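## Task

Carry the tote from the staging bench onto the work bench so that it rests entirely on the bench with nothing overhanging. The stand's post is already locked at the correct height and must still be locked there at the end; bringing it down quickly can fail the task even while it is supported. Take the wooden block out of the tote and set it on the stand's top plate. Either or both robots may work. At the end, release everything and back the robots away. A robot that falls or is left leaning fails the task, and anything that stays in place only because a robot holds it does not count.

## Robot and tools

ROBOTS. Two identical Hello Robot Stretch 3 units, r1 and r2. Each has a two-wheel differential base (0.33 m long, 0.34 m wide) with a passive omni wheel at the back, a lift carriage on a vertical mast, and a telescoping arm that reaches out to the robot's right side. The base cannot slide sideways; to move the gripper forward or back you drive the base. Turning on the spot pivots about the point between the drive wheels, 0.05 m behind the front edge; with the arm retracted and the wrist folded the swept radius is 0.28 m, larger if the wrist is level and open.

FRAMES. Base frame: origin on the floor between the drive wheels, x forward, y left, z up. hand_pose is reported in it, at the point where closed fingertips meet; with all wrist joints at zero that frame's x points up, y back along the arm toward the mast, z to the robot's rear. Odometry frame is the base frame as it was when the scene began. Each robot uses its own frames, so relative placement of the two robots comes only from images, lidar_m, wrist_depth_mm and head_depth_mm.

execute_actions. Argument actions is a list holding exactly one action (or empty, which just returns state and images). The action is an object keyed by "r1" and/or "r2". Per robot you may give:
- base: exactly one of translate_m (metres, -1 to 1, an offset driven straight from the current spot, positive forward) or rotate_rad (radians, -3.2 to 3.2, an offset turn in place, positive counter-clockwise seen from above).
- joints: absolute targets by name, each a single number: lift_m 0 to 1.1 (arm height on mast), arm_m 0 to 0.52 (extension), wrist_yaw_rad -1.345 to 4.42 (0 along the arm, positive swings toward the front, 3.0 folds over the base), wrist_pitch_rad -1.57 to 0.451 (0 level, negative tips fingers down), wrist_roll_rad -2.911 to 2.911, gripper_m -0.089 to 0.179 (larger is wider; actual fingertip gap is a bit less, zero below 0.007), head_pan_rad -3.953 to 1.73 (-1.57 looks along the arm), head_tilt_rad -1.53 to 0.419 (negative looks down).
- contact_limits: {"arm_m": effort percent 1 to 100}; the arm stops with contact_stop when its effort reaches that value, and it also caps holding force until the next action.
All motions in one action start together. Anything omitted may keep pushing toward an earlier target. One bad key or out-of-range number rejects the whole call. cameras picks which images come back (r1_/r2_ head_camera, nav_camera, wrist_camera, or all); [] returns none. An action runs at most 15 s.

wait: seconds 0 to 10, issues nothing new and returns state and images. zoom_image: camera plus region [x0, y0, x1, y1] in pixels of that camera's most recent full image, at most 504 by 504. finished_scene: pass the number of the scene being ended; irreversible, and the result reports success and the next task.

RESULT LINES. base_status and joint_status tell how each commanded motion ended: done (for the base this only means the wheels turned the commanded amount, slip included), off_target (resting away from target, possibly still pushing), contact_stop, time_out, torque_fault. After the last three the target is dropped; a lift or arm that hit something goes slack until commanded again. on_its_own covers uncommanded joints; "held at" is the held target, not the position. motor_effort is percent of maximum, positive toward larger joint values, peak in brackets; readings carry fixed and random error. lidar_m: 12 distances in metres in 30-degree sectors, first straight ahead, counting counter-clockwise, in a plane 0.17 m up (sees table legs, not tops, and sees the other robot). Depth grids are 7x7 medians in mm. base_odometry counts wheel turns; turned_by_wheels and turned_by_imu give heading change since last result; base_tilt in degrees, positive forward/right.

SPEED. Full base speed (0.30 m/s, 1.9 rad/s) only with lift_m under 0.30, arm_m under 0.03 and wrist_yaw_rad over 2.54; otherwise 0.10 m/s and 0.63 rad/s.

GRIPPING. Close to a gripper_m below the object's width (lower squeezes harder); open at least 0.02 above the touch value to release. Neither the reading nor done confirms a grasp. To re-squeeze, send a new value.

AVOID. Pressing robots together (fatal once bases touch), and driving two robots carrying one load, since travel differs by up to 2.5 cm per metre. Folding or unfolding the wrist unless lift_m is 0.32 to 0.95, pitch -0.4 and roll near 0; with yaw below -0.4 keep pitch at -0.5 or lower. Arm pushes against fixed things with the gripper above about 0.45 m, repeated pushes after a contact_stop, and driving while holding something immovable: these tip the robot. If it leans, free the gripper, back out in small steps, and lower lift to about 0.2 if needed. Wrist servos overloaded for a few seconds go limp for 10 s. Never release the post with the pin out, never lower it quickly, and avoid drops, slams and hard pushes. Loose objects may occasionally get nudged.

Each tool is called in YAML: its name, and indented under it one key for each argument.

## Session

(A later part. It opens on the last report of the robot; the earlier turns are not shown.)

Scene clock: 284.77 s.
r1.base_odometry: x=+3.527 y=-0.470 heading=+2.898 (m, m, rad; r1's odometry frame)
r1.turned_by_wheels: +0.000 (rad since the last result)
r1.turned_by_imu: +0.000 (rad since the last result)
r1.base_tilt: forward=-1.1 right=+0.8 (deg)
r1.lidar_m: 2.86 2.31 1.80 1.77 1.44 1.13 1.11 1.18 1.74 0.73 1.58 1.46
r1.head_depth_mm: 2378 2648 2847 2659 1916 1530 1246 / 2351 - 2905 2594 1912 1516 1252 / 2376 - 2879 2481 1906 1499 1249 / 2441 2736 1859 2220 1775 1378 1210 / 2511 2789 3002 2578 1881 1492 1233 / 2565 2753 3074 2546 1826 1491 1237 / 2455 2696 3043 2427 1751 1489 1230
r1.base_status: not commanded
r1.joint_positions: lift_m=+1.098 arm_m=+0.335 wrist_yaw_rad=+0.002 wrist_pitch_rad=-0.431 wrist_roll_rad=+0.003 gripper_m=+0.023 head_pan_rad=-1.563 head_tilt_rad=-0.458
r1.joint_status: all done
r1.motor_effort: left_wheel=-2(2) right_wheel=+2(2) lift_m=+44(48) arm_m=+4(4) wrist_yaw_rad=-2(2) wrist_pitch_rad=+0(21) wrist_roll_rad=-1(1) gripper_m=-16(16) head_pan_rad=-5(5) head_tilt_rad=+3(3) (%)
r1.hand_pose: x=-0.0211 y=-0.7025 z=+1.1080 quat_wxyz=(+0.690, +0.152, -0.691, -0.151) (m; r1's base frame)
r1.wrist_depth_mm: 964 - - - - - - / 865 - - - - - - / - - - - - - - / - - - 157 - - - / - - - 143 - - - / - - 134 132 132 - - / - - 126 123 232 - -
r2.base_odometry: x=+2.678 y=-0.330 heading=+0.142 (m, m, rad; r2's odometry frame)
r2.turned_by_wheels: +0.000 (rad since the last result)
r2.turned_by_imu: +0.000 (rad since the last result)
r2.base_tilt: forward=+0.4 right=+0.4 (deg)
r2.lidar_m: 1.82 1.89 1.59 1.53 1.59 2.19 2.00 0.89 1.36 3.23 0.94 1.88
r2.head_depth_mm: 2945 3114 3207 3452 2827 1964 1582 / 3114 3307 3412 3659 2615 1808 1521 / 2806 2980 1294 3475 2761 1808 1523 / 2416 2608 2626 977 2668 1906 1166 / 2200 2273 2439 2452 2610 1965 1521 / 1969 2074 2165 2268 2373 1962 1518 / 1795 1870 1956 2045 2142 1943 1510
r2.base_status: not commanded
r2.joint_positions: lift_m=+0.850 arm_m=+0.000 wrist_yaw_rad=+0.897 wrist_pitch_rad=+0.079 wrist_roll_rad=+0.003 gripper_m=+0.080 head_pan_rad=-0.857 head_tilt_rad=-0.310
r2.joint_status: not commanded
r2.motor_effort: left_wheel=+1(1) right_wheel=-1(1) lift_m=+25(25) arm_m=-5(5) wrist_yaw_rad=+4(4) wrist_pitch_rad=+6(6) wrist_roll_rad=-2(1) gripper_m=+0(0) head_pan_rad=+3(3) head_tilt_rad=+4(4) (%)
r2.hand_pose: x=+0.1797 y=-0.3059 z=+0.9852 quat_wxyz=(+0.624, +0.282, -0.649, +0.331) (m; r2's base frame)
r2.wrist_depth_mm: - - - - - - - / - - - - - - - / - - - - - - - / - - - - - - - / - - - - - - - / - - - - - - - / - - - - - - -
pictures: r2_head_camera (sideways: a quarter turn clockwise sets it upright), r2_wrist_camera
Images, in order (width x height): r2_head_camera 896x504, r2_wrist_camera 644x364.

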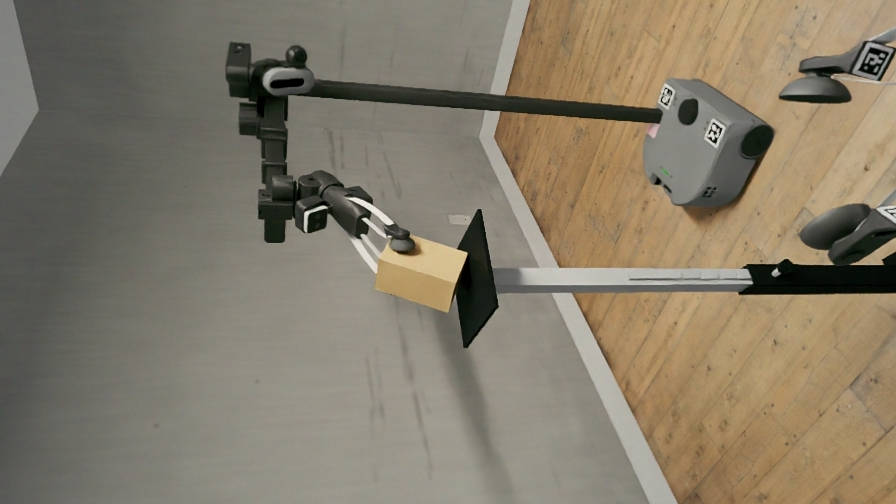

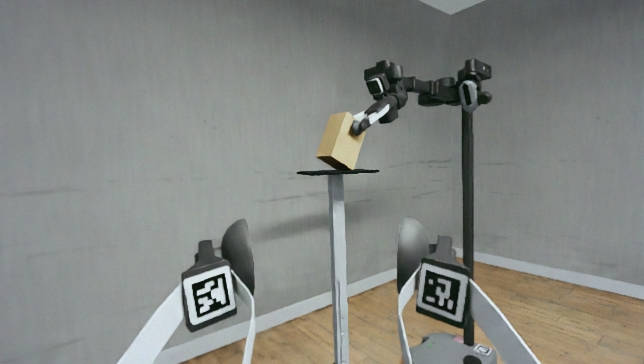

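execute_actions:
  actions:
    - {"r1":{"joints":{"gripper_m":0.058}}}
  cameras: []

execute_actions:
  actions:
    - {"r1":{"joints":{"arm_m":0.355}}}
  cameras: ["r1_wrist_camera","r2_wrist_camera"]

zoom_image:
  camera: "r2_wrist_camera"
  region: [280,60,500,220]

Scene clock: 288.50 s.
r1.base_odometry: x=+3.527 y=-0.470 heading=+2.898 (m, m, rad; r1's odometry frame)
r1.turned_by_wheels: +0.000 (rad since the last result)
r1.turned_by_imu: +0.001 (rad since the last result)
r1.base_tilt: forward=-1.1 right=+1.0 (deg)
r1.lidar_m: 2.87 2.30 1.79 1.77 1.44 1.13 1.11 1.18 1.74 0.72 1.58 1.46
r1.head_depth_mm: 2365 2640 2866 2683 1933 1527 1254 / 2400 - 2892 2643 1903 1514 1244 / 2401 - 2811 2479 1913 1505 1246 / 2442 2664 1822 2217 1775 1376 1195 / 2526 2762 2999 2559 1896 1505 1237 / 2491 2773 3050 2559 1810 1485 1235 / 2491 2720 3043 2422 1738 1484 1229
r1.base_status: not commanded
r1.joint_positions: lift_m=+1.098 arm_m=+0.335 wrist_yaw_rad=+0.002 wrist_pitch_rad=-0.430 wrist_roll_rad=+0.003 gripper_m=+0.058 head_pan_rad=-1.563 head_tilt_rad=-0.458
r1.joint_status: all done
r1.motor_effort: left_wheel=-1(1) right_wheel=+2(2) lift_m=+43(43) arm_m=+4(4) wrist_yaw_rad=-2(2) wrist_pitch_rad=+0(0) wrist_roll_rad=-1(1) gripper_m=-4(72) head_pan_rad=-4(4) head_tilt_rad=+4(3) (%)
r1.hand_pose: x=-0.0211 y=-0.7026 z=+1.1083 quat_wxyz=(+0.690, +0.151, -0.692, -0.151) (m; r1's base frame)
r1.wrist_depth_mm: 991 - - - - - - / 852 - - - - - - / - - - - - - - / - - - 158 - - - / - - - 144 - - - / - - 134 133 132 - - / - - 128 123 125 - -
r2.base_odometry: x=+2.678 y=-0.330 heading=+0.142 (m, m, rad; r2's odometry frame)
r2.turned_by_wheels: +0.000 (rad since the last result)
r2.turned_by_imu: -0.001 (rad since the last result)
r2.base_tilt: forward=+0.3 right=+0.6 (deg)
r2.lidar_m: 1.81 1.89 1.59 1.54 1.59 2.18 2.00 0.89 1.36 3.23 0.94 1.89
r2.head_depth_mm: 2987 3100 3202 3384 2834 1973 1568 / 3134 3328 3455 3664 2678 1813 1519 / 2830 2975 1291 3480 2786 1812 1514 / 2455 2594 2615 973 2623 1885 1168 / 2183 2281 2406 2439 2584 1954 1512 / 1970 2060 2172 2280 2357 1941 1516 / 1800 1847 1938 2027 2125 1965 1499
r2.base_status: not commanded
r2.joint_positions: lift_m=+0.850 arm_m=+0.000 wrist_yaw_rad=+0.897 wrist_pitch_rad=+0.079 wrist_roll_rad=+0.003 gripper_m=+0.080 head_pan_rad=-0.857 head_tilt_rad=-0.310
r2.joint_status: not commanded
r2.motor_effort: left_wheel=+0(1) right_wheel=-1(1) lift_m=+25(25) arm_m=-6(5) wrist_yaw_rad=+5(4) wrist_pitch_rad=+6(6) wrist_roll_rad=-2(1) gripper_m=+0(0) head_pan_rad=+3(3) head_tilt_rad=+4(5) (%)
r2.hand_pose: x=+0.1797 y=-0.3059 z=+0.9852 quat_wxyz=(+0.624, +0.282, -0.649, +0.331) (m; r2's base frame)
r2.wrist_depth_mm: - - - - - - - / - - - - - - - / - - - - - - - / - - - - - - - / - - - - - - - / - - - - - - - / - - - - - - -
pictures: none
No camera images: the call's "cameras" was empty. Leave "cameras" out to get every camera's image.

Scene clock: 289.53 s.
r1.base_odometry: x=+3.527 y=-0.470 heading=+2.898 (m, m, rad; r1's odometry frame)
r1.turned_by_wheels: +0.000 (rad since the last result)
r1.turned_by_imu: +0.000 (rad since the last result)
r1.base_tilt: forward=-1.0 right=+1.0 (deg)
r1.lidar_m: 2.87 2.31 1.80 1.76 1.45 1.12 1.11 1.18 1.74 0.72 1.57 1.46
r1.head_depth_mm: 2342 2654 2827 2664 1929 1523 1264 / 2386 2645 2917 2666 1919 1520 1241 / 2438 - 2830 2454 1900 1505 1247 / 2444 2689 1822 2257 1768 1381 1209 / 2492 2737 2972 2580 1883 1502 1233 / 2526 2764 3087 2565 1816 1490 1228 / 2442 2706 3091 2451 1736 1486 1227
r1.base_status: not commanded
r1.joint_positions: lift_m=+1.098 arm_m=+0.355 wrist_yaw_rad=+0.001 wrist_pitch_rad=-0.416 wrist_roll_rad=+0.003 gripper_m=+0.058 head_pan_rad=-1.563 head_tilt_rad=-0.458
r1.joint_status: all done
r1.motor_effort: left_wheel=-1(1) right_wheel=+2(2) lift_m=+41(43) arm_m=+5(4) wrist_yaw_rad=-1(2) wrist_pitch_rad=-7(7) wrist_roll_rad=-1(1) gripper_m=-5(5) head_pan_rad=-4(5) head_tilt_rad=+3(4) (%)
r1.hand_pose: x=-0.0214 y=-0.7243 z=+1.1115 quat_wxyz=(+0.691, +0.146, -0.693, -0.146) (m; r1's base frame)
r1.wrist_depth_mm: 967 - - - - - - / 899 - - - - - - / - - - - - - - / - - - - - - - / - - - 150 - - - / - - 134 133 132 - - / - - 123 120 123 - -
r2.base_odometry: x=+2.678 y=-0.330 heading=+0.142 (m, m, rad; r2's odometry frame)
r2.turned_by_wheels: +0.000 (rad since the last result)
r2.turned_by_imu: +0.000 (rad since the last result)
r2.base_tilt: forward=+0.3 right=+0.5 (deg)
r2.lidar_m: 1.82 1.88 1.60 1.54 1.59 2.19 2.00 0.89 1.36 3.23 0.94 1.89
r2.head_depth_mm: 2982 3030 3209 3395 2800 1977 1577 / 3104 3300 3377 3666 2657 1802 1517 / 2786 3002 1412 3381 2771 1802 1519 / 2472 2622 2634 968 2619 1888 1168 / 2188 2296 2411 2427 2635 1985 1517 / 1982 2081 2170 2264 2351 1963 1509 / 1809 1876 1971 2035 2154 1948 1510
r2.base_status: not commanded
r2.joint_positions: lift_m=+0.850 arm_m=+0.000 wrist_yaw_rad=+0.897 wrist_pitch_rad=+0.079 wrist_roll_rad=+0.003 gripper_m=+0.080 head_pan_rad=-0.857 head_tilt_rad=-0.310
r2.joint_status: not commanded
r2.motor_effort: left_wheel=+0(1) right_wheel=-1(1) lift_m=+25(25) arm_m=-5(5) wrist_yaw_rad=+4(4) wrist_pitch_rad=+6(6) wrist_roll_rad=-2(1) gripper_m=+1(0) head_pan_rad=+3(3) head_tilt_rad=+4(4) (%)
r2.hand_pose: x=+0.1797 y=-0.3059 z=+0.9852 quat_wxyz=(+0.624, +0.282, -0.649, +0.331) (m; r2's base frame)
r2.wrist_depth_mm: - - - - - - - / - - - - - - - / - - - - - - - / - - - - - - - / - - - - - - - / - - - - - - - / - - - - - - -
pictures: r1_wrist_camera, r2_wrist_camera
Images, in order (width x height): r1_wrist_camera 644x364, r2_wrist_camera 644x364.

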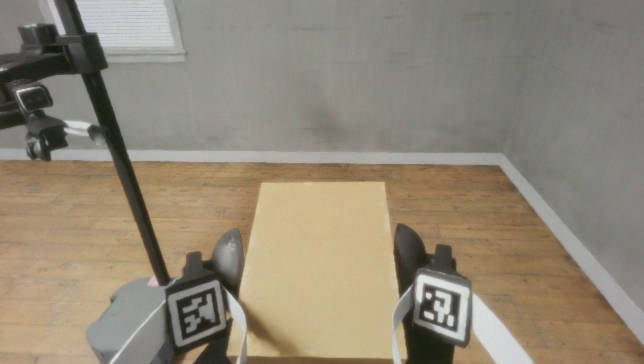

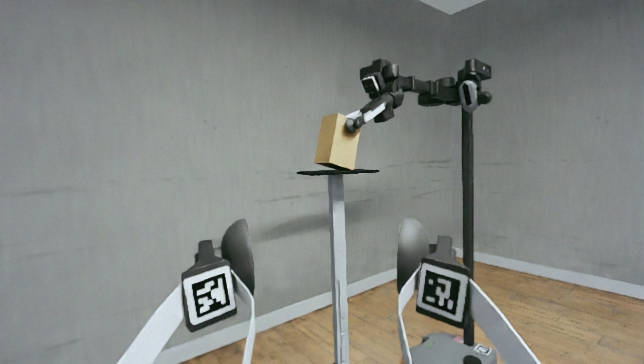

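Region (280, 60, 500, 220) of r2_wrist_camera's 644x364 image, scaled by 2.291; it fills the top 367 rows of this view, and the rest is white.

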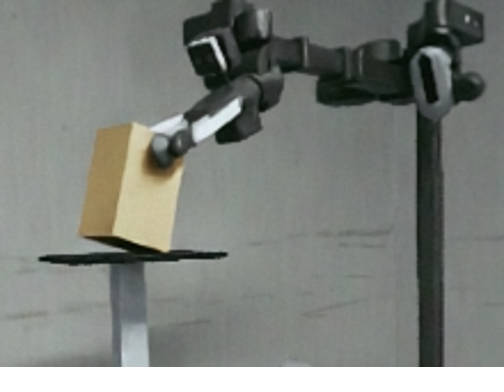

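Pivoting nicely.

execute_actions:
  actions:
    - {"r1":{"joints":{"arm_m":0.38,"wrist_pitch_rad":-0.41}}}
  cameras: ["r2_wrist_camera"]

execute_actions:
  actions:
    - {"r1":{"joints":{"gripper_m":0.14}}}
  cameras: []

execute_actions:
  actions:
    - {"r1":{"joints":{"arm_m":0.02}}}
  cameras: ["r1_wrist_camera","r2_head_camera","r1_nav_camera"]

Scene clock: 295.20 s.
r1.base_odometry: x=+3.527 y=-0.470 heading=+2.898 (m, m, rad; r1's odometry frame)
r1.turned_by_wheels: +0.000 (rad since the last result)
r1.turned_by_imu: +0.001 (rad since the last result)
r1.base_tilt: forward=-1.0 right=+1.0 (deg)
r1.lidar_m: 2.86 2.30 1.80 1.77 1.44 1.13 1.11 1.18 1.74 0.72 1.58 1.46
r1.head_depth_mm: 2346 2665 2871 2669 1916 1513 1254 / 2374 2672 2912 2635 1914 1520 1253 / 2395 - 2865 2451 1912 1509 1242 / 2473 2710 1826 2232 1769 1374 1206 / 2487 2761 3032 2595 1906 1513 1238 / 2559 2771 3049 2551 1820 1489 1230 / 2516 2740 3013 2408 1717 1481 1232
r1.base_status: not commanded
r1.joint_positions: lift_m=+1.098 arm_m=+0.380 wrist_yaw_rad=-0.001 wrist_pitch_rad=-0.404 wrist_roll_rad=+0.003 gripper_m=+0.058 head_pan_rad=-1.563 head_tilt_rad=-0.458
r1.joint_status: all done
r1.motor_effort: left_wheel=-1(2) right_wheel=+3(3) lift_m=+41(40) arm_m=+4(5) wrist_yaw_rad=+1(1) wrist_pitch_rad=-3(6) wrist_roll_rad=-2(1) gripper_m=-5(6) head_pan_rad=-5(4) head_tilt_rad=+3(4) (%)
r1.hand_pose: x=-0.0218 y=-0.7508 z=+1.1142 quat_wxyz=(+0.692, +0.142, -0.694, -0.143) (m; r1's base frame)
r1.wrist_depth_mm: - - - - - - - / 932 - - - - - - / 734 - - - - - - / - - - - - - - / - - - 163 - - - / - - 136 137 136 - - / - - 122 118 124 - -
r2.base_odometry: x=+2.678 y=-0.330 heading=+0.142 (m, m, rad; r2's odometry frame)
r2.turned_by_wheels: +0.000 (rad since the last result)
r2.turned_by_imu: -0.001 (rad since the last result)
r2.base_tilt: forward=+0.4 right=+0.3 (deg)
r2.lidar_m: 1.82 1.88 1.60 1.53 1.59 2.18 2.00 0.89 1.36 3.23 0.94 1.89
r2.head_depth_mm: 2977 3095 3162 3366 2812 1971 1584 / 3128 3309 3422 3644 2658 1816 1514 / 2815 2995 3064 3394 2827 1823 1527 / 2448 2622 1102 967 2631 1884 1169 / 2171 2309 2415 2435 2613 1950 1516 / 1957 2057 2158 2269 2347 1954 1519 / 1818 1853 1957 2046 2145 1952 1511
r2.base_status: not commanded
r2.joint_positions: lift_m=+0.850 arm_m=+0.000 wrist_yaw_rad=+0.897 wrist_pitch_rad=+0.079 wrist_roll_rad=+0.003 gripper_m=+0.080 head_pan_rad=-0.857 head_tilt_rad=-0.310
r2.joint_status: not commanded
r2.motor_effort: left_wheel=+1(1) right_wheel=-1(0) lift_m=+25(25) arm_m=-6(5) wrist_yaw_rad=+4(4) wrist_pitch_rad=+6(6) wrist_roll_rad=-2(1) gripper_m=-1(0) head_pan_rad=+3(3) head_tilt_rad=+4(5) (%)
r2.hand_pose: x=+0.1797 y=-0.3059 z=+0.9852 quat_wxyz=(+0.624, +0.282, -0.649, +0.331) (m; r2's base frame)
r2.wrist_depth_mm: - - - - - - - / - - - - - - - / - - - - - - - / - - - - - - - / - - - - - - - / - - - - - - - / - - - - - - -
pictures: r2_wrist_camera
Images, in order (width x height): r2_wrist_camera 644x364.

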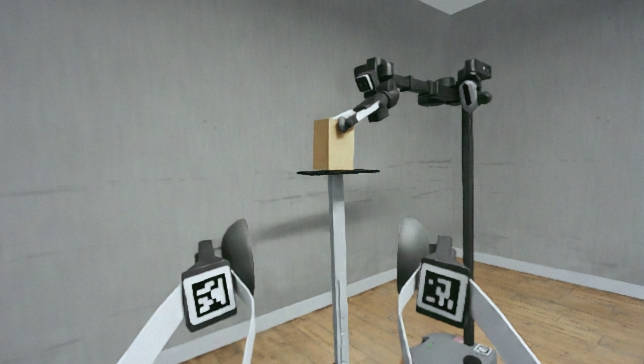

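Scene clock: 296.50 s.
r1.base_odometry: x=+3.527 y=-0.470 heading=+2.898 (m, m, rad; r1's odometry frame)
r1.turned_by_wheels: +0.000 (rad since the last result)
r1.turned_by_imu: +0.000 (rad since the last result)
r1.base_tilt: forward=-1.1 right=+0.9 (deg)
r1.lidar_m: 2.86 2.31 1.80 1.76 1.45 1.13 1.11 1.18 1.74 0.72 1.58 1.46
r1.head_depth_mm: 2341 2639 2872 2618 1924 1515 1251 / 2361 2648 2877 2606 1895 1520 1245 / 2387 - 2821 2472 1918 1501 1254 / 2482 2720 799 2237 1775 1388 1207 / 2509 2753 3004 2570 1923 1493 1236 / 2552 2786 3050 2564 1839 1484 1230 / 2498 2725 3085 2440 1749 1486 1222
r1.base_status: not commanded
r1.joint_positions: lift_m=+1.098 arm_m=+0.380 wrist_yaw_rad=-0.001 wrist_pitch_rad=-0.424 wrist_roll_rad=+0.003 gripper_m=+0.140 head_pan_rad=-1.563 head_tilt_rad=-0.458
r1.joint_status: all done
r1.motor_effort: left_wheel=-2(2) right_wheel=+2(3) lift_m=+41(41) arm_m=+3(4) wrist_yaw_rad=+2(2) wrist_pitch_rad=+6(7) wrist_roll_rad=-2(1) gripper_m=+1(82) head_pan_rad=-5(5) head_tilt_rad=+3(3) (%)
r1.hand_pose: x=-0.0218 y=-0.7484 z=+1.1097 quat_wxyz=(+0.690, +0.148, -0.692, -0.150) (m; r1's base frame)
r1.wrist_depth_mm: 955 - - - - - - / 952 - - - - - - / 763 - - - - - - / - - - - - - - / - - - 159 - - - / - - - 133 - - - / - - 244 121 235 - -
r2.base_odometry: x=+2.678 y=-0.330 heading=+0.142 (m, m, rad; r2's odometry frame)
r2.turned_by_wheels: +0.000 (rad since the last result)
r2.turned_by_imu: +0.000 (rad since the last result)
r2.base_tilt: forward=+0.3 right=+0.3 (deg)
r2.lidar_m: 1.81 1.89 1.60 1.54 1.60 2.18 2.00 0.89 1.36 3.23 0.94 1.89
r2.head_depth_mm: 2993 3056 3219 3434 2842 2006 1577 / 3161 3219 3357 3695 2634 1818 1526 / 2787 3002 3059 3362 2776 1799 1522 / 2445 2621 2583 959 2655 1884 1172 / 2214 2314 2404 2400 2616 1983 1519 / 1979 2041 2174 2289 2355 1944 1518 / 1791 1877 1963 2040 2127 1954 1505
r2.base_status: not commanded
r2.joint_positions: lift_m=+0.850 arm_m=+0.000 wrist_yaw_rad=+0.897 wrist_pitch_rad=+0.079 wrist_roll_rad=+0.003 gripper_m=+0.080 head_pan_rad=-0.857 head_tilt_rad=-0.310
r2.joint_status: not commanded
r2.motor_effort: left_wheel=+1(1) right_wheel=-1(1) lift_m=+25(25) arm_m=-5(5) wrist_yaw_rad=+4(4) wrist_pitch_rad=+6(6) wrist_roll_rad=-1(2) gripper_m=+0(0) head_pan_rad=+3(4) head_tilt_rad=+5(5) (%)
r2.hand_pose: x=+0.1797 y=-0.3059 z=+0.9852 quat_wxyz=(+0.624, +0.282, -0.649, +0.331) (m; r2's base frame)
r2.wrist_depth_mm: - - - - - - - / - - - - - - - / - - - - - - - / - - - - - - - / - - - - - - - / - - - - - - - / - - - - - - -
pictures: none
No camera images: the call's "cameras" was empty. Leave "cameras" out to get every camera's image.

Scene clock: 300.37 s.
r1.base_odometry: x=+3.527 y=-0.470 heading=+2.898 (m, m, rad; r1's odometry frame)
r1.turned_by_wheels: +0.000 (rad since the last result)
r1.turned_by_imu: +0.001 (rad since the last result)
r1.base_tilt: forward=-1.1 right=+0.9 (deg)
r1.lidar_m: 2.87 2.30 1.79 1.77 1.44 1.13 1.11 1.18 1.74 0.72 1.58 1.46
r1.head_depth_mm: 2344 - - - - 1516 1257 / 2343 - - - - 1434 1244 / 2380 - - - - 1425 1243 / 2498 2686 2875 2352 1843 1369 1200 / 2507 2753 3025 2469 1889 1498 1235 / 2544 2788 3077 2559 1829 1496 1241 / 2453 2738 3061 2439 1724 1485 1230
r1.base_status: not commanded
r1.joint_positions: lift_m=+1.098 arm_m=+0.020 wrist_yaw_rad=-0.001 wrist_pitch_rad=-0.425 wrist_roll_rad=+0.003 gripper_m=+0.140 head_pan_rad=-1.563 head_tilt_rad=-0.458
r1.joint_status: all done
r1.motor_effort: left_wheel=-1(1) right_wheel=+2(2) lift_m=+41(41) arm_m=-4(6) wrist_yaw_rad=+2(2) wrist_pitch_rad=+7(7) wrist_roll_rad=-1(1) gripper_m=+1(1) head_pan_rad=-5(5) head_tilt_rad=+2(1) (%)
r1.hand_pose: x=-0.0218 y=-0.3887 z=+1.1094 quat_wxyz=(+0.690, +0.149, -0.692, -0.150) (m; r1's base frame)
r1.wrist_depth_mm: - - - - - - - / - - - - - - - / - - - 485 - - - / - - - 551 - - - / - - - - - - - / - - - - - - - / - - - - - - -
r2.base_odometry: x=+2.678 y=-0.330 heading=+0.142 (m, m, rad; r2's odometry frame)
r2.turned_by_wheels: +0.000 (rad since the last result)
r2.turned_by_imu: -0.001 (rad since the last result)
r2.base_tilt: forward=+0.2 right=+0.4 (deg)
r2.lidar_m: 1.81 1.88 1.59 1.54 1.59 2.18 2.00 0.89 1.36 3.23 0.94 1.89
r2.head_depth_mm: 2990 3116 3251 3449 2813 2003 1581 / 3145 3246 1527 3696 2643 1825 1510 / 2790 2974 3063 3410 2840 1809 1525 / 2464 2585 2731 986 2655 1880 1172 / 2195 2305 2397 2374 2622 1972 1516 / 1977 2046 2166 2276 2390 1972 1511 / 1794 1884 1951 2045 2133 1948 1509
r2.base_status: not commanded
r2.joint_positions: lift_m=+0.850 arm_m=+0.000 wrist_yaw_rad=+0.897 wrist_pitch_rad=+0.079 wrist_roll_rad=+0.003 gripper_m=+0.080 head_pan_rad=-0.857 head_tilt_rad=-0.310
r2.joint_status: not commanded
r2.motor_effort: left_wheel=+1(1) right_wheel=-1(1) lift_m=+24(25) arm_m=-5(5) wrist_yaw_rad=+5(5) wrist_pitch_rad=+6(6) wrist_roll_rad=-1(1) gripper_m=+0(0) head_pan_rad=+3(3) head_tilt_rad=+5(5) (%)
r2.hand_pose: x=+0.1797 y=-0.3059 z=+0.9852 quat_wxyz=(+0.624, +0.282, -0.649, +0.331) (m; r2's base frame)
r2.wrist_depth_mm: - - - - - - - / - - - - - - - / - - - - - - - / - - - - - - - / - - - - - - - / - - - - - - - / - - - - - - -
pictures: r1_nav_camera (sideways: a quarter turn counterclockwise sets it upright), r1_wrist_camera, r2_head_camera (sideways: a quarter turn clockwise sets it upright)
Images, in order (width x height): r1_nav_camera 672x504, r1_wrist_camera 644x364, r2_head_camera 896x504.

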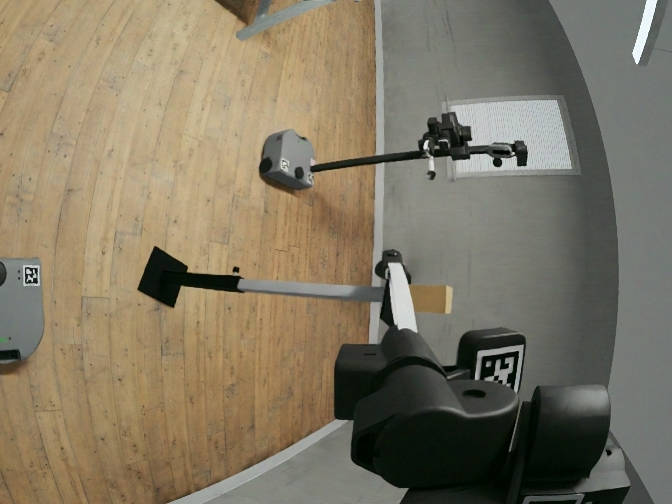

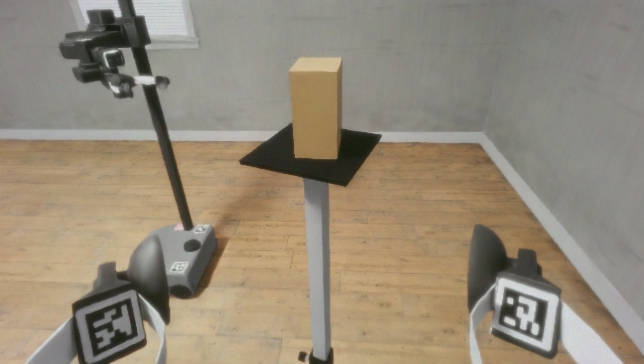

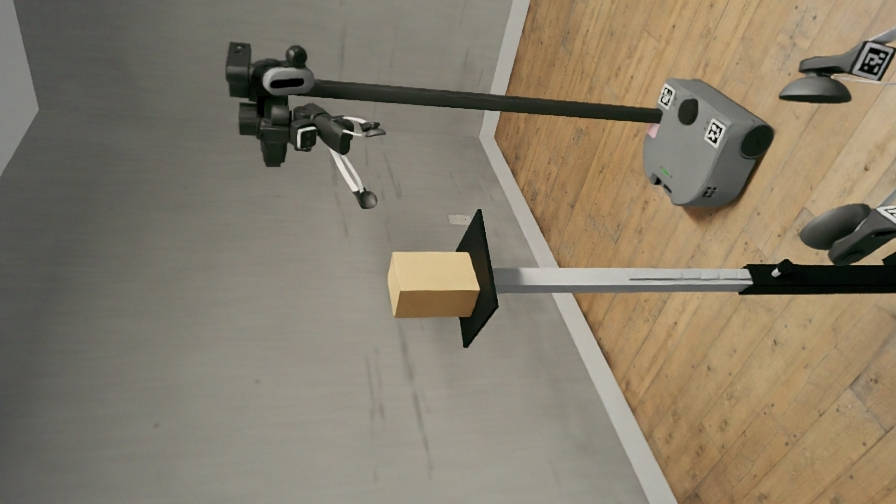

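finished_scene:
  scene: 2

The scene is finished: the task was done.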